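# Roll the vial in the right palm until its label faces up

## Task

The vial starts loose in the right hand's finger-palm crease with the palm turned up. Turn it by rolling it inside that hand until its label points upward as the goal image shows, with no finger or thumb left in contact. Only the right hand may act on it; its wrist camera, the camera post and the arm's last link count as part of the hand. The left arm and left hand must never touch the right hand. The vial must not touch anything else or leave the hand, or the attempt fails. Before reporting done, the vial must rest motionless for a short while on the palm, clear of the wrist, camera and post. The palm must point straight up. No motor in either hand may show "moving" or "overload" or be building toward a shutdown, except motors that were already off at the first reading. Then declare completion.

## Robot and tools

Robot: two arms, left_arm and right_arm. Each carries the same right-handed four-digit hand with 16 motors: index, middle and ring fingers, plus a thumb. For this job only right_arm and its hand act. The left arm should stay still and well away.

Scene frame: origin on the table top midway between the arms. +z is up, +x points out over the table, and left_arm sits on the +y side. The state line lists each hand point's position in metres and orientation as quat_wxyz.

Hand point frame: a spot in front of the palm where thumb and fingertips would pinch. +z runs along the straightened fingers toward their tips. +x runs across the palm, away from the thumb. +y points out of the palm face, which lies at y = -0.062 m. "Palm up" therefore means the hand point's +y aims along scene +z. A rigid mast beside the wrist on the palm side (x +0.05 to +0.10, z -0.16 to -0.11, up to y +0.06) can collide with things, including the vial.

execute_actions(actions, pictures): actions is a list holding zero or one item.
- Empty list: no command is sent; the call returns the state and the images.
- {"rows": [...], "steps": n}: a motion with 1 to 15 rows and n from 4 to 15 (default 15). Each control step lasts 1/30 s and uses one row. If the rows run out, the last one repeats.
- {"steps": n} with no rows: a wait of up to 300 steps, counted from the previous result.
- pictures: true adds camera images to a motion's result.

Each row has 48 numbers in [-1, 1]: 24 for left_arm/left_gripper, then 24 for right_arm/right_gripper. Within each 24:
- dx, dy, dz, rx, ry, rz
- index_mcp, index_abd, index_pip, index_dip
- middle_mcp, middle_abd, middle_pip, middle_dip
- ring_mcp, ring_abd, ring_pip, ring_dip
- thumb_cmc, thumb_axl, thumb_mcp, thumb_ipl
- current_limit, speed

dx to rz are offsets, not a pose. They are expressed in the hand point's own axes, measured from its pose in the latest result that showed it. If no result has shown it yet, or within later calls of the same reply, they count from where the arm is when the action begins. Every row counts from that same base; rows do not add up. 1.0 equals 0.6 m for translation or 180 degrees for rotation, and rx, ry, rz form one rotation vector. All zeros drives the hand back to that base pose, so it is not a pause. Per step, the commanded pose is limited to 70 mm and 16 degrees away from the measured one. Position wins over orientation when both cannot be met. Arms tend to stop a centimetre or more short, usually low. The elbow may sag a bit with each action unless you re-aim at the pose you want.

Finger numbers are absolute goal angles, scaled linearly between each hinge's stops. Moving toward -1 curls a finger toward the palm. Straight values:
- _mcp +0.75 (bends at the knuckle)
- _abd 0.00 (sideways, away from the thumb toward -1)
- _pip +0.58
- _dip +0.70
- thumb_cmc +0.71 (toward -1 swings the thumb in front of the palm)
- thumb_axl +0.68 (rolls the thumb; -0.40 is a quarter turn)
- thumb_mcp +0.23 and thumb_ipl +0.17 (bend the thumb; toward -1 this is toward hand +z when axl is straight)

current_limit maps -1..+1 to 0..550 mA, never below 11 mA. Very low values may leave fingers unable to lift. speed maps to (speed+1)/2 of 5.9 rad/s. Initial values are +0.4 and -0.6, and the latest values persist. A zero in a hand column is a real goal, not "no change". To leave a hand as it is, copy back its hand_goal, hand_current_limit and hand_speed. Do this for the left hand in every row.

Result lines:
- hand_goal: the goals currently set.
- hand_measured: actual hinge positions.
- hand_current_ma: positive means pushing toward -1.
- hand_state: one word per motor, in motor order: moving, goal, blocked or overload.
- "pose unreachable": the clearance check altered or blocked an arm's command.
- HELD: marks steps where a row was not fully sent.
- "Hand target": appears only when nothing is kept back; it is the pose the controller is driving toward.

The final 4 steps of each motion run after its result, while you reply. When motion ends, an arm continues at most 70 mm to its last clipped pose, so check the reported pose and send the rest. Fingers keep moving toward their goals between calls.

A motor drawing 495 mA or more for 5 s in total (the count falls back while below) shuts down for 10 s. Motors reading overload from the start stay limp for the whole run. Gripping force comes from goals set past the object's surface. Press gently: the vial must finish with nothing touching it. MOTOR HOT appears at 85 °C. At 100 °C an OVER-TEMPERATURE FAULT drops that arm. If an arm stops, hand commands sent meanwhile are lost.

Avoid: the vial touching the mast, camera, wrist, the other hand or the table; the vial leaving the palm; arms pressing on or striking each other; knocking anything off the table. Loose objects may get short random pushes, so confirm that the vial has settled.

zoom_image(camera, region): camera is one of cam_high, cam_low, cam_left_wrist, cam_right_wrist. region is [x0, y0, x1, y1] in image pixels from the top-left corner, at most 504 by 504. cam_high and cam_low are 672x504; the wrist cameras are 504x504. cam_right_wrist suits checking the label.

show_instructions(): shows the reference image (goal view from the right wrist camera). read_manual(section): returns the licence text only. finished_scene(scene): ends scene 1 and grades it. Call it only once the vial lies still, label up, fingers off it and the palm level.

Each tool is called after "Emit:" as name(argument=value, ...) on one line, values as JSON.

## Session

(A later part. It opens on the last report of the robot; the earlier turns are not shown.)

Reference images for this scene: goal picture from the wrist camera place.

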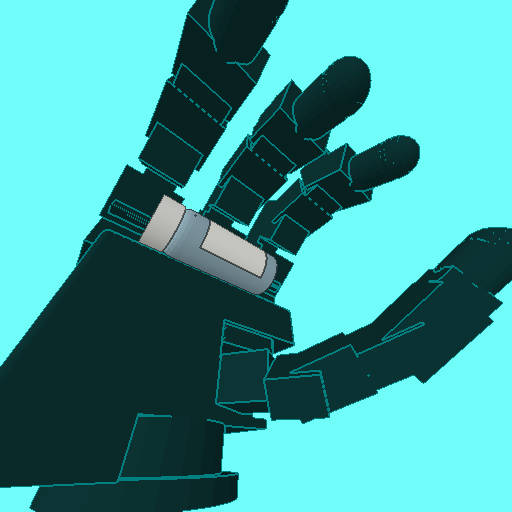

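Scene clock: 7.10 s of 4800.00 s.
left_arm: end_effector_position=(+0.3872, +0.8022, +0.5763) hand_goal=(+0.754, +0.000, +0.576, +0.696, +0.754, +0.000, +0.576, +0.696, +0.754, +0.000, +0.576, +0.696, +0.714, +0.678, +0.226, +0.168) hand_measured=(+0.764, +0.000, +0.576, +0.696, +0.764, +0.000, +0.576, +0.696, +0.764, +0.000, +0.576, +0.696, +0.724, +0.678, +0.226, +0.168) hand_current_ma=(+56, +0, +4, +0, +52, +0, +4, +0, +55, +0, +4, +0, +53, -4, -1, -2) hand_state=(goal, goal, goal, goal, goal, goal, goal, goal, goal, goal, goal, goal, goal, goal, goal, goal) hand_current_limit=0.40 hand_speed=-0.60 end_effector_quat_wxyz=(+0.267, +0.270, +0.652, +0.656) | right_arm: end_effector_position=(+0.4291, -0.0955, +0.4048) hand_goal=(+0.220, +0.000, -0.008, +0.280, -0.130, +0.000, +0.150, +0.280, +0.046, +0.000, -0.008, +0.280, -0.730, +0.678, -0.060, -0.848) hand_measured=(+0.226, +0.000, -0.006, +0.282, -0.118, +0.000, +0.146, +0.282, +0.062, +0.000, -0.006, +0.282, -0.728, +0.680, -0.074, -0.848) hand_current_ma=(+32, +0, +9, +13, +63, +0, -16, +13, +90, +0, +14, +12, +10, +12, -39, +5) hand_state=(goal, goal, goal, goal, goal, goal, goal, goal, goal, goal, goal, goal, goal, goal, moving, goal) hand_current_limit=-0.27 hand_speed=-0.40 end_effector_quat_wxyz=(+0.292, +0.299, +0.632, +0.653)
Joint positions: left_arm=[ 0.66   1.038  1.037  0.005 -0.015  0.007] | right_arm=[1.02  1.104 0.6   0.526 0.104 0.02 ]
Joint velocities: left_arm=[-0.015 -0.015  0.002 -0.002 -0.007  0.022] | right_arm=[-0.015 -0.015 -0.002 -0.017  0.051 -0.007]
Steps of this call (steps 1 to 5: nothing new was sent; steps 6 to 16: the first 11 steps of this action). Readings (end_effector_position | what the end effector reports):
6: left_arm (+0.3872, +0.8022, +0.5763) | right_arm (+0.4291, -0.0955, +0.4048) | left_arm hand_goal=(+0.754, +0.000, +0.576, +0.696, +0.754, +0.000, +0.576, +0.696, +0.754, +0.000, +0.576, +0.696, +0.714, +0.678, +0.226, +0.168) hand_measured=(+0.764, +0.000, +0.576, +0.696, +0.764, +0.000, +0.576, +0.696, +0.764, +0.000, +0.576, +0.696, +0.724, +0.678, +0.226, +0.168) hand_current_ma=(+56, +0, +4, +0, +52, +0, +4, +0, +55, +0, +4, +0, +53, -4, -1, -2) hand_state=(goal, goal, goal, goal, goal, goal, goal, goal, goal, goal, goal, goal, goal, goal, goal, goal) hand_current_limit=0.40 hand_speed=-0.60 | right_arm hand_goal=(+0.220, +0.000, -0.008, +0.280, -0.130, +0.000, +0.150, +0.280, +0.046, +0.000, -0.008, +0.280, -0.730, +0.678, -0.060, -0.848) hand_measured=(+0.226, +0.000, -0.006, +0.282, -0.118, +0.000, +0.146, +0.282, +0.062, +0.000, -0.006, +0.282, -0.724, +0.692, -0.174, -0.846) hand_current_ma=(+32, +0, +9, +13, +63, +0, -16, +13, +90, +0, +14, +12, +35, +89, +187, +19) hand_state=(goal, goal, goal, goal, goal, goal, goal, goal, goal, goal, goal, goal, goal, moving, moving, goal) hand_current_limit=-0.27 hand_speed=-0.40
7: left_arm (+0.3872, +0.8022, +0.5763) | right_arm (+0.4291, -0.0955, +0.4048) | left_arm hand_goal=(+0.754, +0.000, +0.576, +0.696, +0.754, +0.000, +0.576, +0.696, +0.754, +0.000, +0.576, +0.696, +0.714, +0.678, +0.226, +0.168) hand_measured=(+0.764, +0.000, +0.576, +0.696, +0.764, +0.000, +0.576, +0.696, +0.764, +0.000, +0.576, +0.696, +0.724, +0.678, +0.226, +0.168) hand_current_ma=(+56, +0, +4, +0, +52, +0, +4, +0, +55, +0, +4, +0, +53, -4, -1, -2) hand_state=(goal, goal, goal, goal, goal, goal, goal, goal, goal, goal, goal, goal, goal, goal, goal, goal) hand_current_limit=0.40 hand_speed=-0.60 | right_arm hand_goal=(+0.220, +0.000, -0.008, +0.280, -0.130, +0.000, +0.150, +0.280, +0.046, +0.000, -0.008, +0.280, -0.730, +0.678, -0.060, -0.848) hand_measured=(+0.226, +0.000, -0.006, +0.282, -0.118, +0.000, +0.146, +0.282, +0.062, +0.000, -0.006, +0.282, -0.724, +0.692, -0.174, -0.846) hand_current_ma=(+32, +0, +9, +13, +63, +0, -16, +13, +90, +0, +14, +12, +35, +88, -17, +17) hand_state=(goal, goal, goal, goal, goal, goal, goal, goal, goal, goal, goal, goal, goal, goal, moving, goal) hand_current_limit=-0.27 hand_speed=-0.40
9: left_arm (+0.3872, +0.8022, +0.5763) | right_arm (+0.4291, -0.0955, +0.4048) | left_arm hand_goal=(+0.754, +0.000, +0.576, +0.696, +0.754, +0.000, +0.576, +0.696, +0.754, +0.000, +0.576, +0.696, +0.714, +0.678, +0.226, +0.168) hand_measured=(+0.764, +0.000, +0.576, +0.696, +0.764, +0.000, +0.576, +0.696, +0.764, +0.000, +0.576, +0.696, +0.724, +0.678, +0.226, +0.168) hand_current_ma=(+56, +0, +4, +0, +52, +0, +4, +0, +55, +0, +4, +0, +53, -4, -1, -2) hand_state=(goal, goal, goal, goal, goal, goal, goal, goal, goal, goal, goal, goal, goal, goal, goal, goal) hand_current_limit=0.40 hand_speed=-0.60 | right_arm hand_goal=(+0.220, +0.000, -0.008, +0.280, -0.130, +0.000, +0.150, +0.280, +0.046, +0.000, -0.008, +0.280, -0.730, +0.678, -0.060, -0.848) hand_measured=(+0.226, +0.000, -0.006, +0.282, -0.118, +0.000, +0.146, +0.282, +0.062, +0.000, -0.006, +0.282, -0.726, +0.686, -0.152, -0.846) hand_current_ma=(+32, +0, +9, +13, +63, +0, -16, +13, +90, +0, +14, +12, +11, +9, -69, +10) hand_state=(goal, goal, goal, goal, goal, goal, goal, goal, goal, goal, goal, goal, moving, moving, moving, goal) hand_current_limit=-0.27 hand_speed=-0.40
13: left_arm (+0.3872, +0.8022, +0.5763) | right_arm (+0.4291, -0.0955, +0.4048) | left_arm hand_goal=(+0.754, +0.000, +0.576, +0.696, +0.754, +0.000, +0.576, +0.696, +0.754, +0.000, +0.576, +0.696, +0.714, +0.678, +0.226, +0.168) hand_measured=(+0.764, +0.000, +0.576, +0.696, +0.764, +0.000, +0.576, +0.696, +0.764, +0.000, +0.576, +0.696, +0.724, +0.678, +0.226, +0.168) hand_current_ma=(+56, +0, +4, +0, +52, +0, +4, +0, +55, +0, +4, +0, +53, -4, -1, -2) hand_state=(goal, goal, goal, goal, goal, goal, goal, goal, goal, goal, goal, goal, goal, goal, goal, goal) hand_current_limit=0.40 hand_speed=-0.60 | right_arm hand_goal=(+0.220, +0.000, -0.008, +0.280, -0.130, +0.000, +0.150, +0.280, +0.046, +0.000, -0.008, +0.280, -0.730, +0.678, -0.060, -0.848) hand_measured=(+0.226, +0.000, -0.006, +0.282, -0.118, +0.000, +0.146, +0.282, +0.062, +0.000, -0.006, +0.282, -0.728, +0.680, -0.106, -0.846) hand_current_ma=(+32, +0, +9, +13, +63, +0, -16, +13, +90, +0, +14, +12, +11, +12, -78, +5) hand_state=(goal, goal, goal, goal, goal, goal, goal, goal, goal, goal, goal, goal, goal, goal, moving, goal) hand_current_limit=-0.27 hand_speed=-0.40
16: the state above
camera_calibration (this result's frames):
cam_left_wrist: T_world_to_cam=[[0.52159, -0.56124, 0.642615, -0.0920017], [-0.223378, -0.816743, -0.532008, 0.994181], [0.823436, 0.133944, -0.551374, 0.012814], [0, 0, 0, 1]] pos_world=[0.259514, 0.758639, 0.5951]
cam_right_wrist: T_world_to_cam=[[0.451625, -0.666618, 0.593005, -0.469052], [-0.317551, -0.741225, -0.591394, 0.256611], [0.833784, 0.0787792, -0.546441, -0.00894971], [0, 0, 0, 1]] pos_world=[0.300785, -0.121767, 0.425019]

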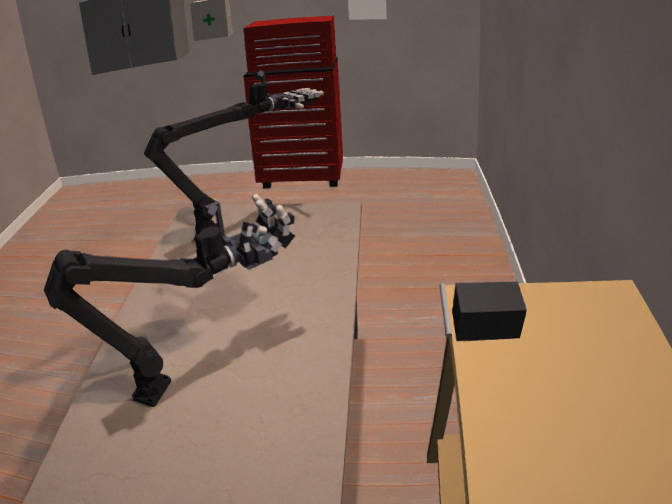

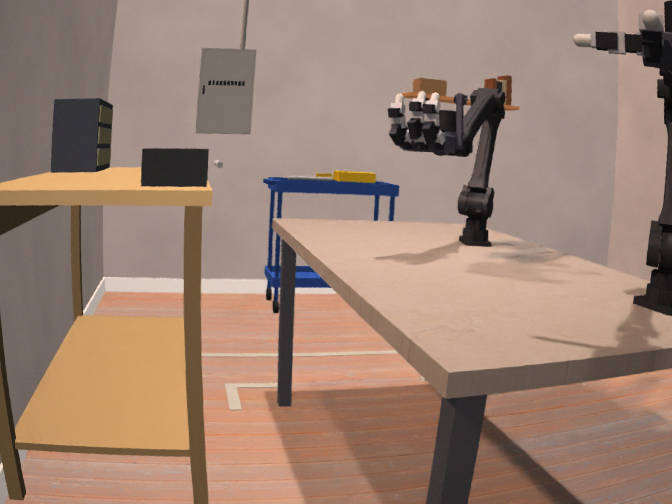

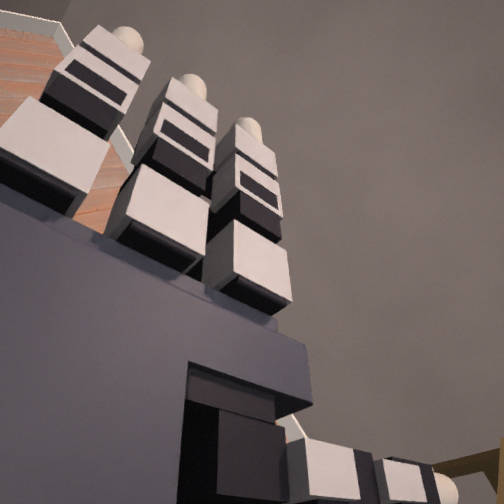

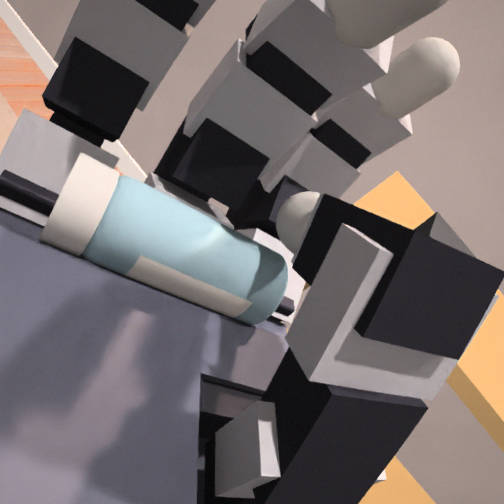

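Emit:
execute_actions(actions=[{"rows": [
[-0.001,0.0479,-0.0119,-0.0166,0,0, 0.754,0,0.576,0.696,0.754,0,0.576,0.696,0.754,0,0.576,0.696,0.714,0.678,0.226,0.168,0.4,-0.6, 0,0.0303,0.0035,-0.0108,0.0005,0.001, 0.22,0,-0.008,0.28, -0.04,0,0.15,0.28, 0.046,0,-0.008,0.28, -0.73,0.678,0.16,-0.848, 0.5,0.1],
[-0.001,0.0479,-0.0119,-0.0166,0,0, 0.754,0,0.576,0.696,0.754,0,0.576,0.696,0.754,0,0.576,0.696,0.714,0.678,0.226,0.168,0.4,-0.6, 0,0.0303,0.0035,-0.0108,0.0005,0.001, 0.22,0,-0.008,0.28, -0.04,0,0.15,0.28, 0.046,0,-0.008,0.28, -0.73,0.678,0.16,-0.848, 0.5,0.1],
[-0.001,0.0479,-0.0119,-0.0166,0,0, 0.754,0,0.576,0.696,0.754,0,0.576,0.696,0.754,0,0.576,0.696,0.714,0.678,0.226,0.168,0.4,-0.6, 0,0.0303,0.0035,-0.0108,0.0005,0.001, 0.22,0,-0.008,0.28, -0.04,0,0.15,0.28, 0.046,0,-0.008,0.28, -0.73,0.678,0.16,-0.848, 0.5,0.1],
[-0.001,0.0479,-0.0119,-0.0166,0,0, 0.754,0,0.576,0.696,0.754,0,0.576,0.696,0.754,0,0.576,0.696,0.714,0.678,0.226,0.168,0.4,-0.6, 0,0.0303,0.0035,-0.0108,0.0005,0.001, 0.22,0,-0.008,0.28, -0.04,0,0.15,0.28, 0.046,0,-0.008,0.28, -0.98,0.62,0.16,-0.968, 0.5,0.1]
], "steps": 15}], pictures=true)

Scene clock: 10.40 s of 4800.00 s.
left_arm: end_effector_position=(+0.3872, +0.8022, +0.5763) hand_goal=(+0.754, +0.000, +0.576, +0.696, +0.754, +0.000, +0.576, +0.696, +0.754, +0.000, +0.576, +0.696, +0.714, +0.678, +0.226, +0.168) hand_measured=(+0.764, +0.000, +0.576, +0.696, +0.764, +0.000, +0.576, +0.696, +0.764, +0.000, +0.576, +0.696, +0.724, +0.678, +0.226, +0.168) hand_current_ma=(+56, +0, +4, +0, +52, +0, +4, +0, +55, +0, +4, +0, +53, -4, -1, -2) hand_state=(goal, goal, goal, goal, goal, goal, goal, goal, goal, goal, goal, goal, goal, goal, goal, goal) hand_current_limit=0.40 hand_speed=-0.60 end_effector_quat_wxyz=(+0.267, +0.270, +0.652, +0.656) | right_arm: end_effector_position=(+0.4291, -0.0955, +0.4048) hand_goal=(+0.220, +0.000, -0.008, +0.280, -0.040, +0.000, +0.150, +0.280, +0.046, +0.000, -0.008, +0.280, -0.980, +0.620, +0.160, -0.968) hand_measured=(+0.226, +0.000, -0.006, +0.282, -0.036, +0.000, +0.148, +0.282, +0.062, +0.000, -0.006, +0.282, -0.962, +0.622, +0.152, -0.966) hand_current_ma=(+32, +0, +9, +13, +19, +0, -11, +12, +90, +0, +14, +12, -56, +7, -25, +3) hand_state=(goal, goal, goal, goal, goal, goal, goal, goal, goal, goal, goal, goal, moving, goal, moving, moving) hand_current_limit=0.50 hand_speed=0.10 end_effector_quat_wxyz=(+0.292, +0.299, +0.632, +0.653)
Joint positions: left_arm=[ 0.66   1.038  1.037  0.005 -0.015  0.007] | right_arm=[1.02  1.104 0.6   0.526 0.104 0.02 ]
Joint velocities: left_arm=[-0.015 -0.005 -0.022  0.002 -0.022 -0.066] | right_arm=[-0.005  0.005 -0.002 -0.007  0.022  0.051]
Off your previous action's commanded pose (left_arm): 0.030 m, 3 deg at its last step (step 4 of this call).
Off your previous action's commanded pose (right_arm): 0.018 m, 2 deg at its last step (step 4 of this call).
Steps of this call (steps 1 to 4: the last 4 steps of your previous action; steps 5 to 88: nothing new was sent; steps 89 to 99: the first 11 steps of this action). Readings (end_effector_position | what the end effector reports):
89: left_arm (+0.3872, +0.8022, +0.5763) | right_arm (+0.4291, -0.0955, +0.4048) | left_arm hand_goal=(+0.754, +0.000, +0.576, +0.696, +0.754, +0.000, +0.576, +0.696, +0.754, +0.000, +0.576, +0.696, +0.714, +0.678, +0.226, +0.168) hand_measured=(+0.764, +0.000, +0.576, +0.696, +0.764, +0.000, +0.576, +0.696, +0.764, +0.000, +0.576, +0.696, +0.724, +0.678, +0.226, +0.168) hand_current_ma=(+56, +0, +4, +0, +52, +0, +4, +0, +55, +0, +4, +0, +53, -4, -1, -2) hand_state=(goal, goal, goal, goal, goal, goal, goal, goal, goal, goal, goal, goal, goal, goal, goal, goal) hand_current_limit=0.40 hand_speed=-0.60 | right_arm hand_goal=(+0.220, +0.000, -0.008, +0.280, -0.040, +0.000, +0.150, +0.280, +0.046, +0.000, -0.008, +0.280, -0.730, +0.678, +0.160, -0.848) hand_measured=(+0.226, +0.000, -0.006, +0.282, -0.118, +0.000, +0.146, +0.282, +0.062, +0.000, -0.006, +0.282, -0.728, +0.680, -0.068, -0.848) hand_current_ma=(+32, +0, +9, +13, +63, +0, -16, +13, +90, +0, +14, +12, +10, +12, -57, +5) hand_state=(goal, goal, goal, goal, moving, goal, goal, goal, goal, goal, goal, goal, goal, goal, moving, goal) hand_current_limit=0.50 hand_speed=0.10
90: left_arm (+0.3872, +0.8022, +0.5763) | right_arm (+0.4291, -0.0955, +0.4048) | left_arm hand_goal=(+0.754, +0.000, +0.576, +0.696, +0.754, +0.000, +0.576, +0.696, +0.754, +0.000, +0.576, +0.696, +0.714, +0.678, +0.226, +0.168) hand_measured=(+0.764, +0.000, +0.576, +0.696, +0.764, +0.000, +0.576, +0.696, +0.764, +0.000, +0.576, +0.696, +0.724, +0.678, +0.226, +0.168) hand_current_ma=(+56, +0, +4, +0, +52, +0, +4, +0, +55, +0, +4, +0, +53, -4, -1, -2) hand_state=(goal, goal, goal, goal, goal, goal, goal, goal, goal, goal, goal, goal, goal, goal, goal, goal) hand_current_limit=0.40 hand_speed=-0.60 | right_arm hand_goal=(+0.220, +0.000, -0.008, +0.280, -0.040, +0.000, +0.150, +0.280, +0.046, +0.000, -0.008, +0.280, -0.730, +0.678, +0.160, -0.848) hand_measured=(+0.226, +0.000, -0.006, +0.282, -0.114, +0.000, +0.146, +0.282, +0.062, +0.000, -0.006, +0.282, -0.728, +0.680, -0.064, -0.848) hand_current_ma=(+32, +0, +9, +13, -224, +0, -16, +11, +90, +0, +14, +12, +10, +12, -230, +2) hand_state=(goal, goal, goal, goal, moving, goal, goal, goal, goal, goal, goal, goal, goal, goal, moving, goal) hand_current_limit=0.50 hand_speed=0.10
92: left_arm (+0.3872, +0.8022, +0.5763) | right_arm (+0.4291, -0.0955, +0.4048) | left_arm hand_goal=(+0.754, +0.000, +0.576, +0.696, +0.754, +0.000, +0.576, +0.696, +0.754, +0.000, +0.576, +0.696, +0.714, +0.678, +0.226, +0.168) hand_measured=(+0.764, +0.000, +0.576, +0.696, +0.764, +0.000, +0.576, +0.696, +0.764, +0.000, +0.576, +0.696, +0.724, +0.678, +0.226, +0.168) hand_current_ma=(+56, +0, +4, +0, +52, +0, +4, +0, +55, +0, +4, +0, +53, -4, -1, -2) hand_state=(goal, goal, goal, goal, goal, goal, goal, goal, goal, goal, goal, goal, goal, goal, goal, goal) hand_current_limit=0.40 hand_speed=-0.60 | right_arm hand_goal=(+0.220, +0.000, -0.008, +0.280, -0.040, +0.000, +0.150, +0.280, +0.046, +0.000, -0.008, +0.280, -0.980, +0.620, +0.160, -0.968) hand_measured=(+0.226, +0.000, -0.006, +0.282, -0.046, +0.000, +0.148, +0.282, +0.062, +0.000, -0.006, +0.282, -0.728, +0.680, -0.016, -0.848) hand_current_ma=(+32, +0, +9, +13, +59, +0, -9, +12, +90, +0, +14, +12, +10, +12, -165, +3) hand_state=(goal, goal, goal, goal, moving, goal, goal, goal, goal, goal, goal, goal, moving, moving, moving, moving) hand_current_limit=0.50 hand_speed=0.10
96: left_arm (+0.3872, +0.8022, +0.5763) | right_arm (+0.4291, -0.0955, +0.4048) | left_arm hand_goal=(+0.754, +0.000, +0.576, +0.696, +0.754, +0.000, +0.576, +0.696, +0.754, +0.000, +0.576, +0.696, +0.714, +0.678, +0.226, +0.168) hand_measured=(+0.764, +0.000, +0.576, +0.696, +0.764, +0.000, +0.576, +0.696, +0.764, +0.000, +0.576, +0.696, +0.724, +0.678, +0.226, +0.168) hand_current_ma=(+56, +0, +4, +0, +52, +0, +4, +0, +55, +0, +4, +0, +53, -4, -1, -2) hand_state=(goal, goal, goal, goal, goal, goal, goal, goal, goal, goal, goal, goal, goal, goal, goal, goal) hand_current_limit=0.40 hand_speed=-0.60 | right_arm hand_goal=(+0.220, +0.000, -0.008, +0.280, -0.040, +0.000, +0.150, +0.280, +0.046, +0.000, -0.008, +0.280, -0.980, +0.620, +0.160, -0.968) hand_measured=(+0.226, +0.000, -0.006, +0.282, -0.036, +0.000, +0.148, +0.282, +0.062, +0.000, -0.006, +0.282, -0.848, +0.624, +0.092, -0.942) hand_current_ma=(+32, +0, +9, +13, +19, +0, -11, +12, +90, +0, +14, +12, +17, +2, -110, -36) hand_state=(goal, goal, goal, goal, goal, goal, goal, goal, goal, goal, goal, goal, moving, moving, moving, moving) hand_current_limit=0.50 hand_speed=0.10
99: the state above
camera_calibration (this result's frames):
cam_left_wrist: T_world_to_cam=[[0.52159, -0.56124, 0.642615, -0.0920017], [-0.223378, -0.816743, -0.532008, 0.994181], [0.823436, 0.133944, -0.551374, 0.012814], [0, 0, 0, 1]] pos_world=[0.259514, 0.758639, 0.5951]
cam_right_wrist: T_world_to_cam=[[0.451625, -0.666618, 0.593005, -0.469052], [-0.317551, -0.741225, -0.591394, 0.256611], [0.833784, 0.0787792, -0.546441, -0.00894971], [0, 0, 0, 1]] pos_world=[0.300785, -0.121767, 0.425019]

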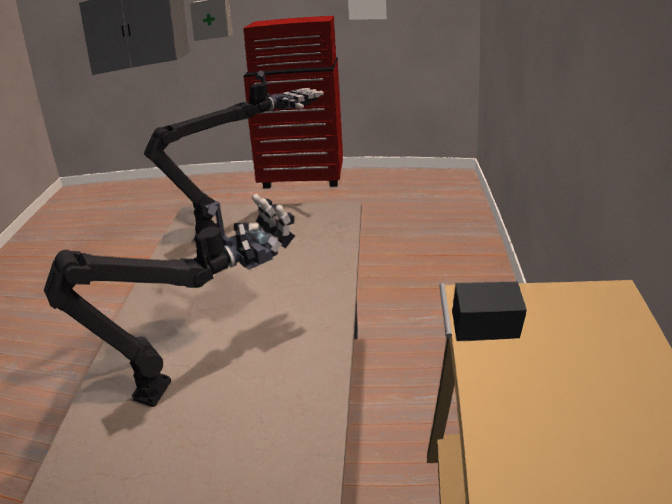

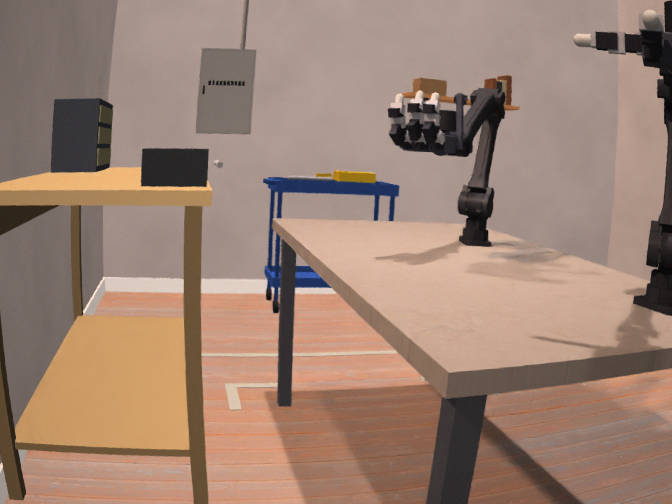

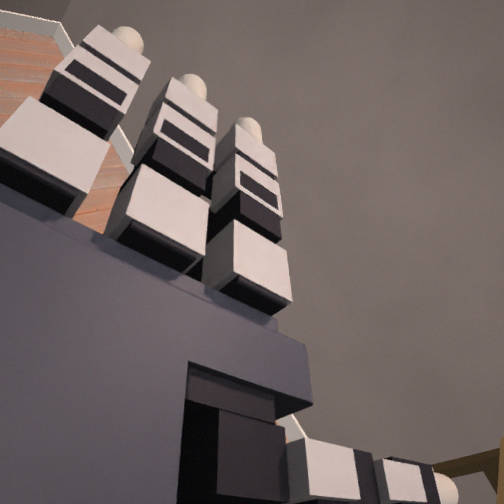

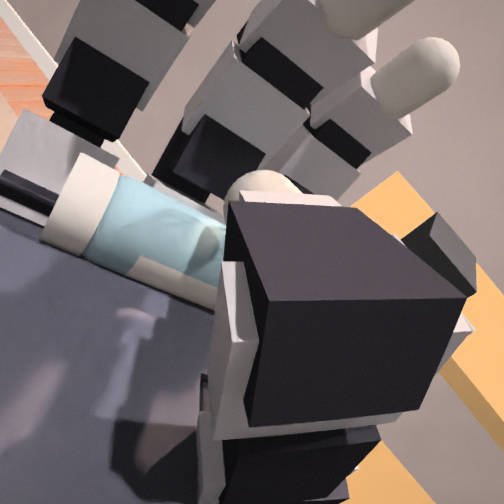

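Emit:
execute_actions(actions=[{"rows": [
[-0.001,0.0479,-0.0119,-0.0166,0,0, 0.754,0,0.576,0.696,0.754,0,0.576,0.696,0.754,0,0.576,0.696,0.714,0.678,0.226,0.168,0.4,-0.6, 0,0.0303,0.0035,-0.0108,0.0005,0.001, 0.22,0,-0.008,0.28, -0.04,0,0.15,0.28, 0.046,0,-0.008,0.28, -0.98,0.62,-0.3,-0.968, -0.27,-0.4]
], "steps": 14}], pictures=true)

Scene clock: 11.13 s of 4800.00 s.
left_arm: end_effector_position=(+0.3872, +0.8022, +0.5763) hand_goal=(+0.754, +0.000, +0.576, +0.696, +0.754, +0.000, +0.576, +0.696, +0.754, +0.000, +0.576, +0.696, +0.714, +0.678, +0.226, +0.168) hand_measured=(+0.764, +0.000, +0.576, +0.696, +0.764, +0.000, +0.576, +0.696, +0.764, +0.000, +0.576, +0.696, +0.724, +0.678, +0.226, +0.168) hand_current_ma=(+56, +0, +4, +0, +52, +0, +4, +0, +55, +0, +4, +0, +53, -4, -1, -2) hand_state=(goal, goal, goal, goal, goal, goal, goal, goal, goal, goal, goal, goal, goal, goal, goal, goal) hand_current_limit=0.40 hand_speed=-0.60 end_effector_quat_wxyz=(+0.267, +0.270, +0.652, +0.656) | right_arm: end_effector_position=(+0.4291, -0.0955, +0.4048) hand_goal=(+0.220, +0.000, -0.008, +0.280, -0.040, +0.000, +0.150, +0.280, +0.046, +0.000, -0.008, +0.280, -0.980, +0.620, -0.300, -0.968) hand_measured=(+0.226, +0.000, -0.006, +0.282, -0.036, +0.000, +0.148, +0.282, +0.062, +0.000, -0.006, +0.282, -0.980, +0.622, +0.050, -0.966) hand_current_ma=(+32, +0, +9, +13, +19, +0, -11, +12, +90, +0, +14, +12, +12, +15, +201, +28) hand_state=(goal, goal, goal, goal, goal, goal, goal, goal, goal, goal, goal, goal, moving, goal, moving, moving) hand_current_limit=-0.27 hand_speed=-0.40 end_effector_quat_wxyz=(+0.292, +0.299, +0.632, +0.653)
Joint positions: left_arm=[ 0.66   1.038  1.037  0.005 -0.015  0.007] | right_arm=[1.02  1.104 0.6   0.526 0.104 0.02 ]
Joint velocities: left_arm=[ 0.005 -0.015 -0.012  0.002  0.007  0.007] | right_arm=[-0.015 -0.005 -0.002 -0.002  0.037 -0.022]
Off your previous action's commanded pose (left_arm): 0.030 m, 3 deg at its last step (step 4 of this call).
Off your previous action's commanded pose (right_arm): 0.018 m, 2 deg at its last step (step 4 of this call).
Steps of this call (steps 1 to 4: the last 4 steps of your previous action; steps 5 to 12: nothing new was sent; steps 13 to 22: the first 10 steps of this action). Readings (end_effector_position | what the end effector reports):
13: left_arm (+0.3872, +0.8022, +0.5763) | right_arm (+0.4291, -0.0955, +0.4048) | left_arm hand_goal=(+0.754, +0.000, +0.576, +0.696, +0.754, +0.000, +0.576, +0.696, +0.754, +0.000, +0.576, +0.696, +0.714, +0.678, +0.226, +0.168) hand_measured=(+0.764, +0.000, +0.576, +0.696, +0.764, +0.000, +0.576, +0.696, +0.764, +0.000, +0.576, +0.696, +0.724, +0.678, +0.226, +0.168) hand_current_ma=(+56, +0, +4, +0, +52, +0, +4, +0, +55, +0, +4, +0, +53, -4, -1, -2) hand_state=(goal, goal, goal, goal, goal, goal, goal, goal, goal, goal, goal, goal, goal, goal, goal, goal) hand_current_limit=0.40 hand_speed=-0.60 | right_arm hand_goal=(+0.220, +0.000, -0.008, +0.280, -0.040, +0.000, +0.150, +0.280, +0.046, +0.000, -0.008, +0.280, -0.980, +0.620, -0.300, -0.968) hand_measured=(+0.226, +0.000, -0.006, +0.282, -0.036, +0.000, +0.148, +0.282, +0.062, +0.000, -0.006, +0.282, -0.982, +0.622, +0.154, -0.968) hand_current_ma=(+32, +0, +9, +13, +19, +0, -11, +12, +90, +0, +14, +12, -9, +8, -40, +5) hand_state=(goal, goal, goal, goal, goal, goal, goal, goal, goal, goal, goal, goal, goal, goal, moving, goal) hand_current_limit=-0.27 hand_speed=-0.40
14: left_arm (+0.3872, +0.8022, +0.5763) | right_arm (+0.4291, -0.0955, +0.4048) | left_arm hand_goal=(+0.754, +0.000, +0.576, +0.696, +0.754, +0.000, +0.576, +0.696, +0.754, +0.000, +0.576, +0.696, +0.714, +0.678, +0.226, +0.168) hand_measured=(+0.764, +0.000, +0.576, +0.696, +0.764, +0.000, +0.576, +0.696, +0.764, +0.000, +0.576, +0.696, +0.724, +0.678, +0.226, +0.168) hand_current_ma=(+56, +0, +4, +0, +52, +0, +4, +0, +55, +0, +4, +0, +53, -4, -1, -2) hand_state=(goal, goal, goal, goal, goal, goal, goal, goal, goal, goal, goal, goal, goal, goal, goal, goal) hand_current_limit=0.40 hand_speed=-0.60 | right_arm hand_goal=(+0.220, +0.000, -0.008, +0.280, -0.040, +0.000, +0.150, +0.280, +0.046, +0.000, -0.008, +0.280, -0.980, +0.620, -0.300, -0.968) hand_measured=(+0.226, +0.000, -0.006, +0.282, -0.036, +0.000, +0.148, +0.282, +0.062, +0.000, -0.006, +0.282, -0.982, +0.622, +0.152, -0.968) hand_current_ma=(+32, +0, +9, +13, +19, +0, -11, +12, +90, +0, +14, +12, -9, +8, +98, +5) hand_state=(goal, goal, goal, goal, goal, goal, goal, goal, goal, goal, goal, goal, goal, goal, moving, goal) hand_current_limit=-0.27 hand_speed=-0.40
16: left_arm (+0.3872, +0.8022, +0.5763) | right_arm (+0.4291, -0.0955, +0.4048) | left_arm hand_goal=(+0.754, +0.000, +0.576, +0.696, +0.754, +0.000, +0.576, +0.696, +0.754, +0.000, +0.576, +0.696, +0.714, +0.678, +0.226, +0.168) hand_measured=(+0.764, +0.000, +0.576, +0.696, +0.764, +0.000, +0.576, +0.696, +0.764, +0.000, +0.576, +0.696, +0.724, +0.678, +0.226, +0.168) hand_current_ma=(+56, +0, +4, +0, +52, +0, +4, +0, +55, +0, +4, +0, +53, -4, -1, -2) hand_state=(goal, goal, goal, goal, goal, goal, goal, goal, goal, goal, goal, goal, goal, goal, goal, goal) hand_current_limit=0.40 hand_speed=-0.60 | right_arm hand_goal=(+0.220, +0.000, -0.008, +0.280, -0.040, +0.000, +0.150, +0.280, +0.046, +0.000, -0.008, +0.280, -0.980, +0.620, -0.300, -0.968) hand_measured=(+0.226, +0.000, -0.006, +0.282, -0.036, +0.000, +0.148, +0.282, +0.062, +0.000, -0.006, +0.282, -0.982, +0.622, +0.124, -0.968) hand_current_ma=(+32, +0, +9, +13, +19, +0, -11, +12, +90, +0, +14, +12, -9, +8, +62, +5) hand_state=(goal, goal, goal, goal, goal, goal, goal, goal, goal, goal, goal, goal, goal, goal, moving, goal) hand_current_limit=-0.27 hand_speed=-0.40
20: left_arm (+0.3872, +0.8022, +0.5763) | right_arm (+0.4291, -0.0955, +0.4048) | left_arm hand_goal=(+0.754, +0.000, +0.576, +0.696, +0.754, +0.000, +0.576, +0.696, +0.754, +0.000, +0.576, +0.696, +0.714, +0.678, +0.226, +0.168) hand_measured=(+0.764, +0.000, +0.576, +0.696, +0.764, +0.000, +0.576, +0.696, +0.764, +0.000, +0.576, +0.696, +0.724, +0.678, +0.226, +0.168) hand_current_ma=(+56, +0, +4, +0, +52, +0, +4, +0, +55, +0, +4, +0, +53, -4, -1, -2) hand_state=(goal, goal, goal, goal, goal, goal, goal, goal, goal, goal, goal, goal, goal, goal, goal, goal) hand_current_limit=0.40 hand_speed=-0.60 | right_arm hand_goal=(+0.220, +0.000, -0.008, +0.280, -0.040, +0.000, +0.150, +0.280, +0.046, +0.000, -0.008, +0.280, -0.980, +0.620, -0.300, -0.968) hand_measured=(+0.226, +0.000, -0.006, +0.282, -0.036, +0.000, +0.148, +0.282, +0.062, +0.000, -0.006, +0.282, -0.982, +0.622, +0.064, -0.968) hand_current_ma=(+32, +0, +9, +13, +19, +0, -11, +12, +90, +0, +14, +12, -9, +8, +35, +5) hand_state=(goal, goal, goal, goal, goal, goal, goal, goal, goal, goal, goal, goal, goal, goal, moving, goal) hand_current_limit=-0.27 hand_speed=-0.40
22: the state above
camera_calibration (this result's frames):
cam_left_wrist: T_world_to_cam=[[0.52159, -0.56124, 0.642615, -0.0920017], [-0.223378, -0.816743, -0.532008, 0.994181], [0.823436, 0.133944, -0.551374, 0.012814], [0, 0, 0, 1]] pos_world=[0.259514, 0.758639, 0.5951]
cam_right_wrist: T_world_to_cam=[[0.451625, -0.666618, 0.593005, -0.469052], [-0.317551, -0.741225, -0.591394, 0.256611], [0.833784, 0.0787792, -0.546441, -0.00894971], [0, 0, 0, 1]] pos_world=[0.300785, -0.121767, 0.425019]

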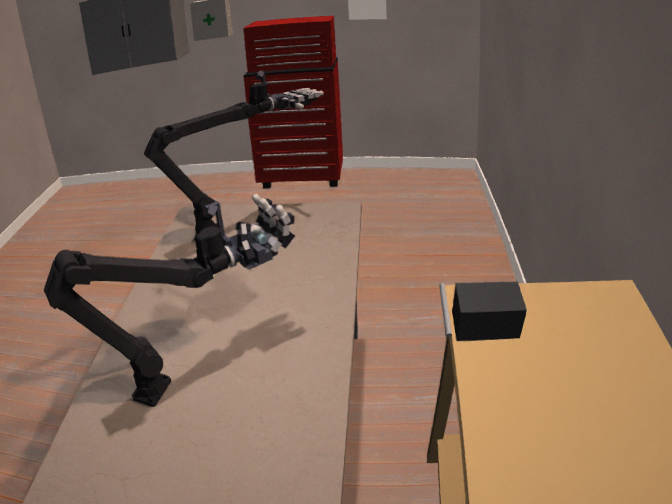

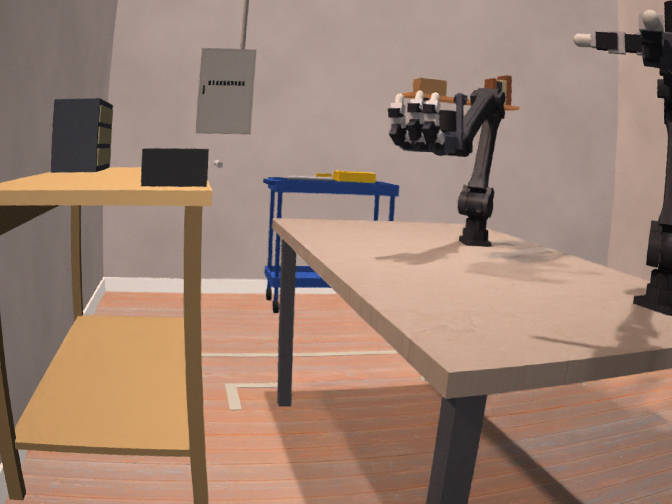

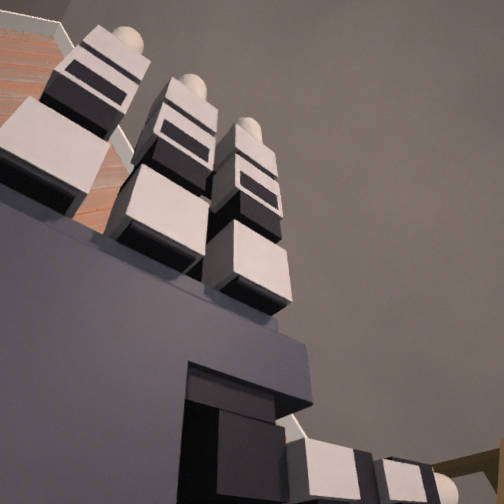

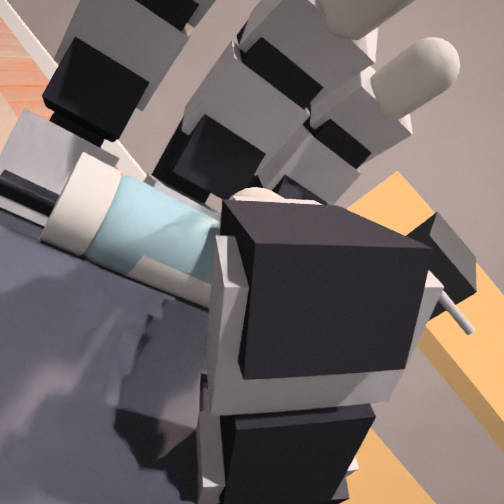

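Contact made without tipping. Stroke with slow set-point.

Emit:
execute_actions(actions=[{"rows": [
[-0.001,0.0479,-0.0119,-0.0166,0,0, 0.754,0,0.576,0.696,0.754,0,0.576,0.696,0.754,0,0.576,0.696,0.714,0.678,0.226,0.168,0.4,-0.6, 0,0.0303,0.0035,-0.0108,0.0005,0.001, 0.22,0,-0.008,0.28, -0.04,0,0.15,0.28, 0.046,0,-0.008,0.28, -0.98,0.62,-0.3,-0.84, -0.27,-0.87]
], "steps": 15}], pictures=true)

Scene clock: 11.63 s of 4800.00 s.
left_arm: end_effector_position=(+0.3872, +0.8022, +0.5763) hand_goal=(+0.754, +0.000, +0.576, +0.696, +0.754, +0.000, +0.576, +0.696, +0.754, +0.000, +0.576, +0.696, +0.714, +0.678, +0.226, +0.168) hand_measured=(+0.764, +0.000, +0.576, +0.696, +0.764, +0.000, +0.576, +0.696, +0.764, +0.000, +0.576, +0.696, +0.724, +0.678, +0.226, +0.168) hand_current_ma=(+56, +0, +4, +0, +52, +0, +4, +0, +55, +0, +4, +0, +53, -4, -1, -2) hand_state=(goal, goal, goal, goal, goal, goal, goal, goal, goal, goal, goal, goal, goal, goal, goal, goal) hand_current_limit=0.40 hand_speed=-0.60 end_effector_quat_wxyz=(+0.267, +0.270, +0.652, +0.656) | right_arm: end_effector_position=(+0.4291, -0.0955, +0.4048) hand_goal=(+0.220, +0.000, -0.008, +0.280, -0.040, +0.000, +0.150, +0.280, +0.046, +0.000, -0.008, +0.280, -0.980, +0.620, -0.300, -0.840) hand_measured=(+0.226, +0.000, -0.006, +0.282, -0.036, +0.000, +0.148, +0.282, +0.062, +0.000, -0.006, +0.282, -0.976, +0.626, +0.012, -0.898) hand_current_ma=(+32, +0, +9, +13, +19, +0, -11, +12, +90, +0, +14, +12, +23, +43, +140, +2) hand_state=(goal, goal, goal, goal, goal, goal, goal, goal, goal, goal, goal, goal, goal, goal, moving, moving) hand_current_limit=-0.27 hand_speed=-0.87 end_effector_quat_wxyz=(+0.292, +0.299, +0.632, +0.653)
Joint positions: left_arm=[ 0.66   1.038  1.037  0.005 -0.015  0.007] | right_arm=[1.02  1.104 0.6   0.526 0.104 0.02 ]
Joint velocities: left_arm=[-0.005 -0.005  0.002  0.007 -0.037  0.037] | right_arm=[ 0.005 -0.015 -0.002 -0.007 -0.007  0.037]
Off your previous action's commanded pose (left_arm): 0.030 m, 3 deg at its last step (step 4 of this call).
Off your previous action's commanded pose (right_arm): 0.018 m, 2 deg at its last step (step 4 of this call).
Steps of this call (steps 1 to 4: the last 4 steps of your previous action; steps 5 to 15: the first 11 steps of this action). Readings (end_effector_position | what the end effector reports):
5: left_arm (+0.3872, +0.8022, +0.5763) | right_arm (+0.4291, -0.0955, +0.4048) | left_arm hand_goal=(+0.754, +0.000, +0.576, +0.696, +0.754, +0.000, +0.576, +0.696, +0.754, +0.000, +0.576, +0.696, +0.714, +0.678, +0.226, +0.168) hand_measured=(+0.764, +0.000, +0.576, +0.696, +0.764, +0.000, +0.576, +0.696, +0.764, +0.000, +0.576, +0.696, +0.724, +0.678, +0.226, +0.168) hand_current_ma=(+56, +0, +4, +0, +52, +0, +4, +0, +55, +0, +4, +0, +53, -4, -1, -2) hand_state=(goal, goal, goal, goal, goal, goal, goal, goal, goal, goal, goal, goal, goal, goal, goal, goal) hand_current_limit=0.40 hand_speed=-0.60 | right_arm hand_goal=(+0.220, +0.000, -0.008, +0.280, -0.040, +0.000, +0.150, +0.280, +0.046, +0.000, -0.008, +0.280, -0.980, +0.620, -0.300, -0.840) hand_measured=(+0.226, +0.000, -0.006, +0.282, -0.036, +0.000, +0.148, +0.282, +0.062, +0.000, -0.006, +0.282, -0.978, +0.622, +0.048, -0.964) hand_current_ma=(+32, +0, +9, +13, +19, +0, -11, +12, +90, +0, +14, +12, +12, +14, +201, +30) hand_state=(goal, goal, goal, goal, goal, goal, goal, goal, goal, goal, goal, goal, goal, goal, blocked, moving) hand_current_limit=-0.27 hand_speed=-0.87
6: left_arm (+0.3872, +0.8022, +0.5763) | right_arm (+0.4291, -0.0955, +0.4048) | left_arm hand_goal=(+0.754, +0.000, +0.576, +0.696, +0.754, +0.000, +0.576, +0.696, +0.754, +0.000, +0.576, +0.696, +0.714, +0.678, +0.226, +0.168) hand_measured=(+0.764, +0.000, +0.576, +0.696, +0.764, +0.000, +0.576, +0.696, +0.764, +0.000, +0.576, +0.696, +0.724, +0.678, +0.226, +0.168) hand_current_ma=(+56, +0, +4, +0, +52, +0, +4, +0, +55, +0, +4, +0, +53, -4, -1, -2) hand_state=(goal, goal, goal, goal, goal, goal, goal, goal, goal, goal, goal, goal, goal, goal, goal, goal) hand_current_limit=0.40 hand_speed=-0.60 | right_arm hand_goal=(+0.220, +0.000, -0.008, +0.280, -0.040, +0.000, +0.150, +0.280, +0.046, +0.000, -0.008, +0.280, -0.980, +0.620, -0.300, -0.840) hand_measured=(+0.226, +0.000, -0.006, +0.282, -0.036, +0.000, +0.148, +0.282, +0.062, +0.000, -0.006, +0.282, -0.978, +0.622, +0.048, -0.964) hand_current_ma=(+32, +0, +9, +13, +19, +0, -11, +12, +90, +0, +14, +12, +12, +14, +196, +4) hand_state=(goal, goal, goal, goal, goal, goal, goal, goal, goal, goal, goal, goal, goal, goal, blocked, moving) hand_current_limit=-0.27 hand_speed=-0.87
8: left_arm (+0.3872, +0.8022, +0.5763) | right_arm (+0.4291, -0.0955, +0.4048) | left_arm hand_goal=(+0.754, +0.000, +0.576, +0.696, +0.754, +0.000, +0.576, +0.696, +0.754, +0.000, +0.576, +0.696, +0.714, +0.678, +0.226, +0.168) hand_measured=(+0.764, +0.000, +0.576, +0.696, +0.764, +0.000, +0.576, +0.696, +0.764, +0.000, +0.576, +0.696, +0.724, +0.678, +0.226, +0.168) hand_current_ma=(+56, +0, +4, +0, +52, +0, +4, +0, +55, +0, +4, +0, +53, -4, -1, -2) hand_state=(goal, goal, goal, goal, goal, goal, goal, goal, goal, goal, goal, goal, goal, goal, goal, goal) hand_current_limit=0.40 hand_speed=-0.60 | right_arm hand_goal=(+0.220, +0.000, -0.008, +0.280, -0.040, +0.000, +0.150, +0.280, +0.046, +0.000, -0.008, +0.280, -0.980, +0.620, -0.300, -0.840) hand_measured=(+0.226, +0.000, -0.006, +0.282, -0.036, +0.000, +0.148, +0.282, +0.062, +0.000, -0.006, +0.282, -0.978, +0.622, +0.044, -0.952) hand_current_ma=(+32, +0, +9, +13, +19, +0, -11, +12, +90, +0, +14, +12, +12, +14, +153, +3) hand_state=(goal, goal, goal, goal, goal, goal, goal, goal, goal, goal, goal, goal, goal, goal, moving, moving) hand_current_limit=-0.27 hand_speed=-0.87
12: left_arm (+0.3872, +0.8022, +0.5763) | right_arm (+0.4291, -0.0955, +0.4048) | left_arm hand_goal=(+0.754, +0.000, +0.576, +0.696, +0.754, +0.000, +0.576, +0.696, +0.754, +0.000, +0.576, +0.696, +0.714, +0.678, +0.226, +0.168) hand_measured=(+0.764, +0.000, +0.576, +0.696, +0.764, +0.000, +0.576, +0.696, +0.764, +0.000, +0.576, +0.696, +0.724, +0.678, +0.226, +0.168) hand_current_ma=(+56, +0, +4, +0, +52, +0, +4, +0, +55, +0, +4, +0, +53, -4, -1, -2) hand_state=(goal, goal, goal, goal, goal, goal, goal, goal, goal, goal, goal, goal, goal, goal, goal, goal) hand_current_limit=0.40 hand_speed=-0.60 | right_arm hand_goal=(+0.220, +0.000, -0.008, +0.280, -0.040, +0.000, +0.150, +0.280, +0.046, +0.000, -0.008, +0.280, -0.980, +0.620, -0.300, -0.840) hand_measured=(+0.226, +0.000, -0.006, +0.282, -0.036, +0.000, +0.148, +0.282, +0.062, +0.000, -0.006, +0.282, -0.978, +0.624, +0.026, -0.922) hand_current_ma=(+32, +0, +9, +13, +19, +0, -11, +12, +90, +0, +14, +12, +16, +32, +142, +1) hand_state=(goal, goal, goal, goal, goal, goal, goal, goal, goal, goal, goal, goal, goal, moving, moving, moving) hand_current_limit=-0.27 hand_speed=-0.87
15: the state above
camera_calibration (this result's frames):
cam_left_wrist: T_world_to_cam=[[0.52159, -0.56124, 0.642615, -0.0920017], [-0.223378, -0.816743, -0.532008, 0.994181], [0.823436, 0.133944, -0.551374, 0.012814], [0, 0, 0, 1]] pos_world=[0.259514, 0.758639, 0.5951]
cam_right_wrist: T_world_to_cam=[[0.451625, -0.666618, 0.593005, -0.469052], [-0.317551, -0.741225, -0.591394, 0.256611], [0.833784, 0.0787792, -0.546441, -0.00894971], [0, 0, 0, 1]] pos_world=[0.300785, -0.121767, 0.425019]

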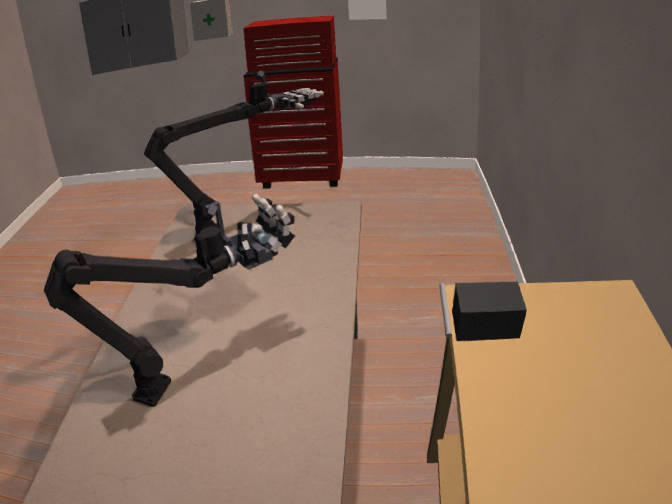

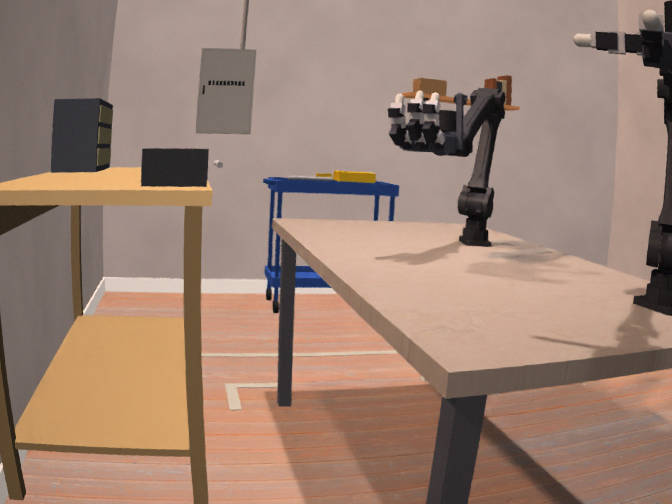

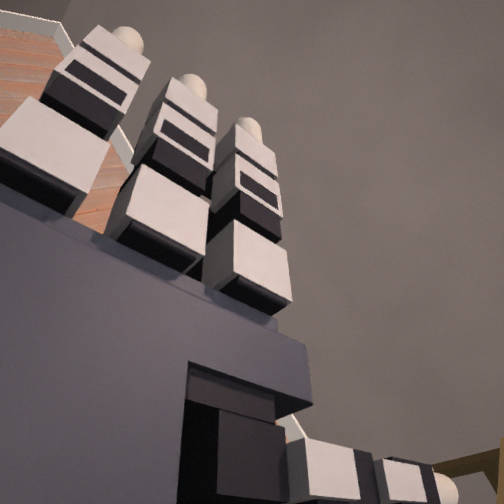

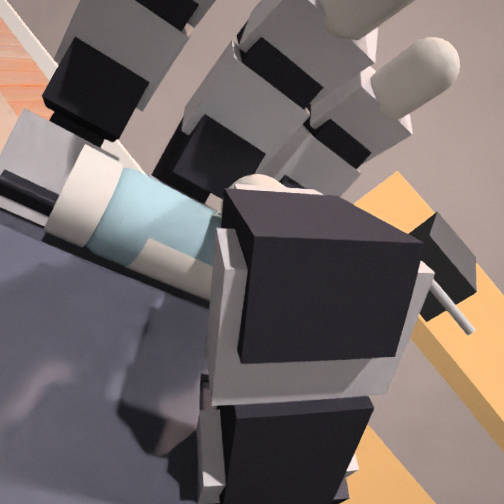

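Emit:
execute_actions(actions=[{"steps": 8}], pictures=true)

Scene clock: 11.90 s of 4800.00 s.
left_arm: end_effector_position=(+0.3872, +0.8022, +0.5763) hand_goal=(+0.754, +0.000, +0.576, +0.696, +0.754, +0.000, +0.576, +0.696, +0.754, +0.000, +0.576, +0.696, +0.714, +0.678, +0.226, +0.168) hand_measured=(+0.764, +0.000, +0.576, +0.696, +0.764, +0.000, +0.576, +0.696, +0.764, +0.000, +0.576, +0.696, +0.724, +0.678, +0.226, +0.168) hand_current_ma=(+56, +0, +4, +0, +52, +0, +4, +0, +55, +0, +4, +0, +53, -4, -1, -2) hand_state=(goal, goal, goal, goal, goal, goal, goal, goal, goal, goal, goal, goal, goal, goal, goal, goal) hand_current_limit=0.40 hand_speed=-0.60 end_effector_quat_wxyz=(+0.267, +0.270, +0.652, +0.656) | right_arm: end_effector_position=(+0.4291, -0.0955, +0.4048) hand_goal=(+0.220, +0.000, -0.008, +0.280, -0.040, +0.000, +0.150, +0.280, +0.046, +0.000, -0.008, +0.280, -0.980, +0.620, -0.300, -0.840) hand_measured=(+0.226, +0.000, -0.006, +0.282, -0.036, +0.000, +0.148, +0.282, +0.062, +0.000, -0.006, +0.282, -0.976, +0.628, -0.030, -0.840) hand_current_ma=(+32, +0, +9, +13, +25, +0, -11, +12, +90, +0, +14, +12, +26, +48, +166, +22) hand_state=(goal, goal, goal, goal, goal, goal, goal, goal, goal, goal, goal, goal, goal, goal, moving, moving) hand_current_limit=-0.27 hand_speed=-0.87 end_effector_quat_wxyz=(+0.292, +0.299, +0.632, +0.653)
Joint positions: left_arm=[ 0.66   1.038  1.037  0.005 -0.015  0.007] | right_arm=[1.02  1.104 0.6   0.526 0.104 0.02 ]
Joint velocities: left_arm=[ 0.005 -0.015  0.007  0.007 -0.051  0.007] | right_arm=[ 0.005 -0.005 -0.017  0.007 -0.022  0.022]
Hand target (left_arm): +0.382, +0.796, +0.604; +0.273, +0.263, +0.635, +0.673
Hand target (right_arm): +0.430, -0.095, +0.423; +0.295, +0.295, +0.620, +0.664
Off the commanded pose (left_arm): 0.030 m, 3 deg.
Off the commanded pose (right_arm): 0.018 m, 2 deg.
Kept back: nothing.
Steps of this call (steps 1 to 4: the last 4 steps of your previous action; steps 5 to 8: nothing new was sent). Readings (end_effector_position | what the end effector reports):
1: left_arm (+0.3872, +0.8022, +0.5763) | right_arm (+0.4291, -0.0955, +0.4048) | left_arm hand_goal=(+0.754, +0.000, +0.576, +0.696, +0.754, +0.000, +0.576, +0.696, +0.754, +0.000, +0.576, +0.696, +0.714, +0.678, +0.226, +0.168) hand_measured=(+0.764, +0.000, +0.576, +0.696, +0.764, +0.000, +0.576, +0.696, +0.764, +0.000, +0.576, +0.696, +0.724, +0.678, +0.226, +0.168) hand_current_ma=(+56, +0, +4, +0, +52, +0, +4, +0, +55, +0, +4, +0, +53, -4, -1, -2) hand_state=(goal, goal, goal, goal, goal, goal, goal, goal, goal, goal, goal, goal, goal, goal, goal, goal) hand_current_limit=0.40 hand_speed=-0.60 | right_arm hand_goal=(+0.220, +0.000, -0.008, +0.280, -0.040, +0.000, +0.150, +0.280, +0.046, +0.000, -0.008, +0.280, -0.980, +0.620, -0.300, -0.840) hand_measured=(+0.226, +0.000, -0.006, +0.282, -0.036, +0.000, +0.148, +0.282, +0.062, +0.000, -0.006, +0.282, -0.976, +0.626, +0.006, -0.890) hand_current_ma=(+32, +0, +9, +13, +19, +0, -11, +12, +90, +0, +14, +12, +25, +46, +139, +2) hand_state=(goal, goal, goal, goal, goal, goal, goal, goal, goal, goal, goal, goal, goal, goal, moving, moving) hand_current_limit=-0.27 hand_speed=-0.87
2: left_arm (+0.3872, +0.8022, +0.5763) | right_arm (+0.4291, -0.0955, +0.4048) | left_arm hand_goal=(+0.754, +0.000, +0.576, +0.696, +0.754, +0.000, +0.576, +0.696, +0.754, +0.000, +0.576, +0.696, +0.714, +0.678, +0.226, +0.168) hand_measured=(+0.764, +0.000, +0.576, +0.696, +0.764, +0.000, +0.576, +0.696, +0.764, +0.000, +0.576, +0.696, +0.724, +0.678, +0.226, +0.168) hand_current_ma=(+56, +0, +4, +0, +52, +0, +4, +0, +55, +0, +4, +0, +53, -4, -1, -2) hand_state=(goal, goal, goal, goal, goal, goal, goal, goal, goal, goal, goal, goal, goal, goal, goal, goal) hand_current_limit=0.40 hand_speed=-0.60 | right_arm hand_goal=(+0.220, +0.000, -0.008, +0.280, -0.040, +0.000, +0.150, +0.280, +0.046, +0.000, -0.008, +0.280, -0.980, +0.620, -0.300, -0.840) hand_measured=(+0.226, +0.000, -0.006, +0.282, -0.036, +0.000, +0.148, +0.282, +0.062, +0.000, -0.006, +0.282, -0.976, +0.628, +0.000, -0.882) hand_current_ma=(+32, +0, +9, +13, +19, +0, -11, +12, +90, +0, +14, +12, +27, +50, +139, +3) hand_state=(goal, goal, goal, goal, goal, goal, goal, goal, goal, goal, goal, goal, goal, goal, moving, moving) hand_current_limit=-0.27 hand_speed=-0.87
4: left_arm (+0.3872, +0.8022, +0.5763) | right_arm (+0.4291, -0.0955, +0.4048) | left_arm hand_goal=(+0.754, +0.000, +0.576, +0.696, +0.754, +0.000, +0.576, +0.696, +0.754, +0.000, +0.576, +0.696, +0.714, +0.678, +0.226, +0.168) hand_measured=(+0.764, +0.000, +0.576, +0.696, +0.764, +0.000, +0.576, +0.696, +0.764, +0.000, +0.576, +0.696, +0.724, +0.678, +0.226, +0.168) hand_current_ma=(+56, +0, +4, +0, +52, +0, +4, +0, +55, +0, +4, +0, +53, -4, -1, -2) hand_state=(goal, goal, goal, goal, goal, goal, goal, goal, goal, goal, goal, goal, goal, goal, goal, goal) hand_current_limit=0.40 hand_speed=-0.60 | right_arm hand_goal=(+0.220, +0.000, -0.008, +0.280, -0.040, +0.000, +0.150, +0.280, +0.046, +0.000, -0.008, +0.280, -0.980, +0.620, -0.300, -0.840) hand_measured=(+0.226, +0.000, -0.006, +0.282, -0.036, +0.000, +0.148, +0.282, +0.062, +0.000, -0.006, +0.282, -0.974, +0.628, -0.010, -0.866) hand_current_ma=(+32, +0, +9, +13, +25, +0, -11, +12, +90, +0, +14, +12, +28, +50, +145, -8) hand_state=(goal, goal, goal, goal, moving, goal, goal, goal, goal, goal, goal, goal, goal, goal, moving, moving) hand_current_limit=-0.27 hand_speed=-0.87
8: the state above
camera_calibration (this result's frames):
cam_left_wrist: T_world_to_cam=[[0.52159, -0.56124, 0.642615, -0.0920017], [-0.223378, -0.816743, -0.532008, 0.994181], [0.823436, 0.133944, -0.551374, 0.012814], [0, 0, 0, 1]] pos_world=[0.259514, 0.758639, 0.5951]
cam_right_wrist: T_world_to_cam=[[0.451625, -0.666618, 0.593005, -0.469052], [-0.317551, -0.741225, -0.591394, 0.256611], [0.833784, 0.0787792, -0.546441, -0.00894971], [0, 0, 0, 1]] pos_world=[0.300785, -0.121767, 0.425019]

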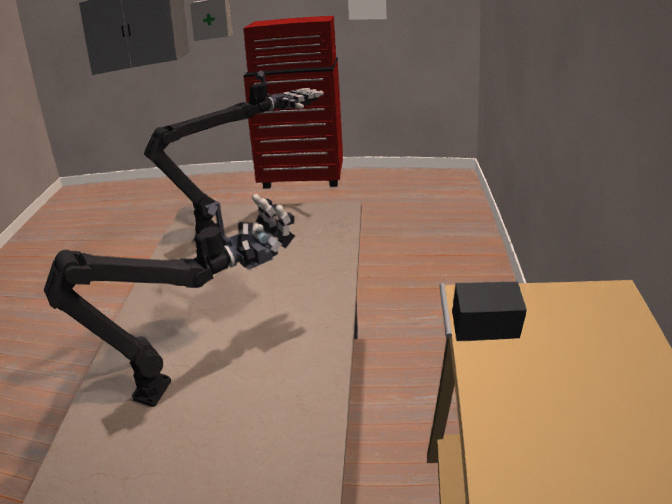

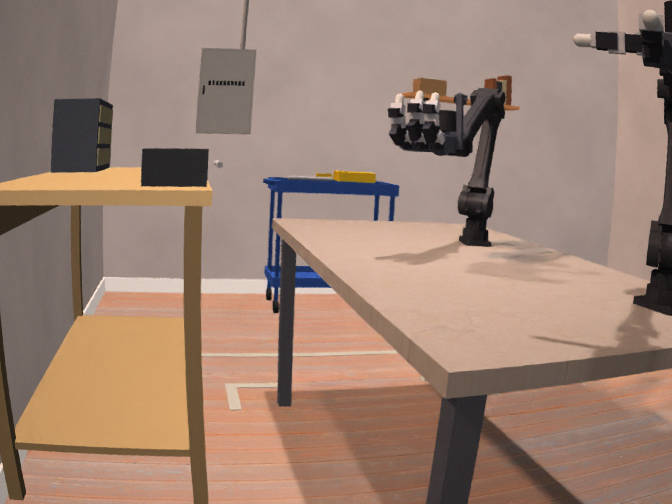

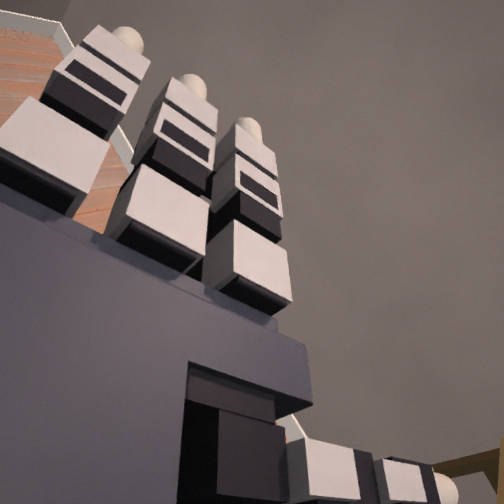

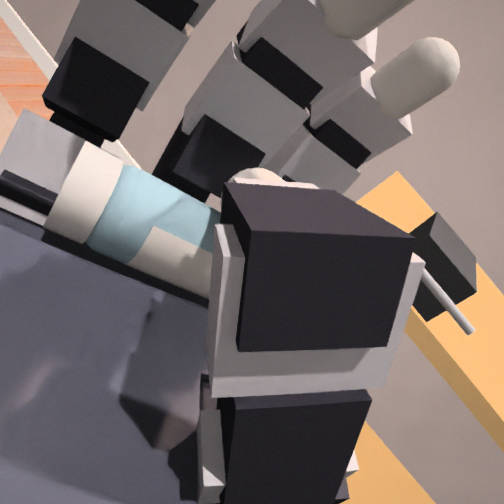

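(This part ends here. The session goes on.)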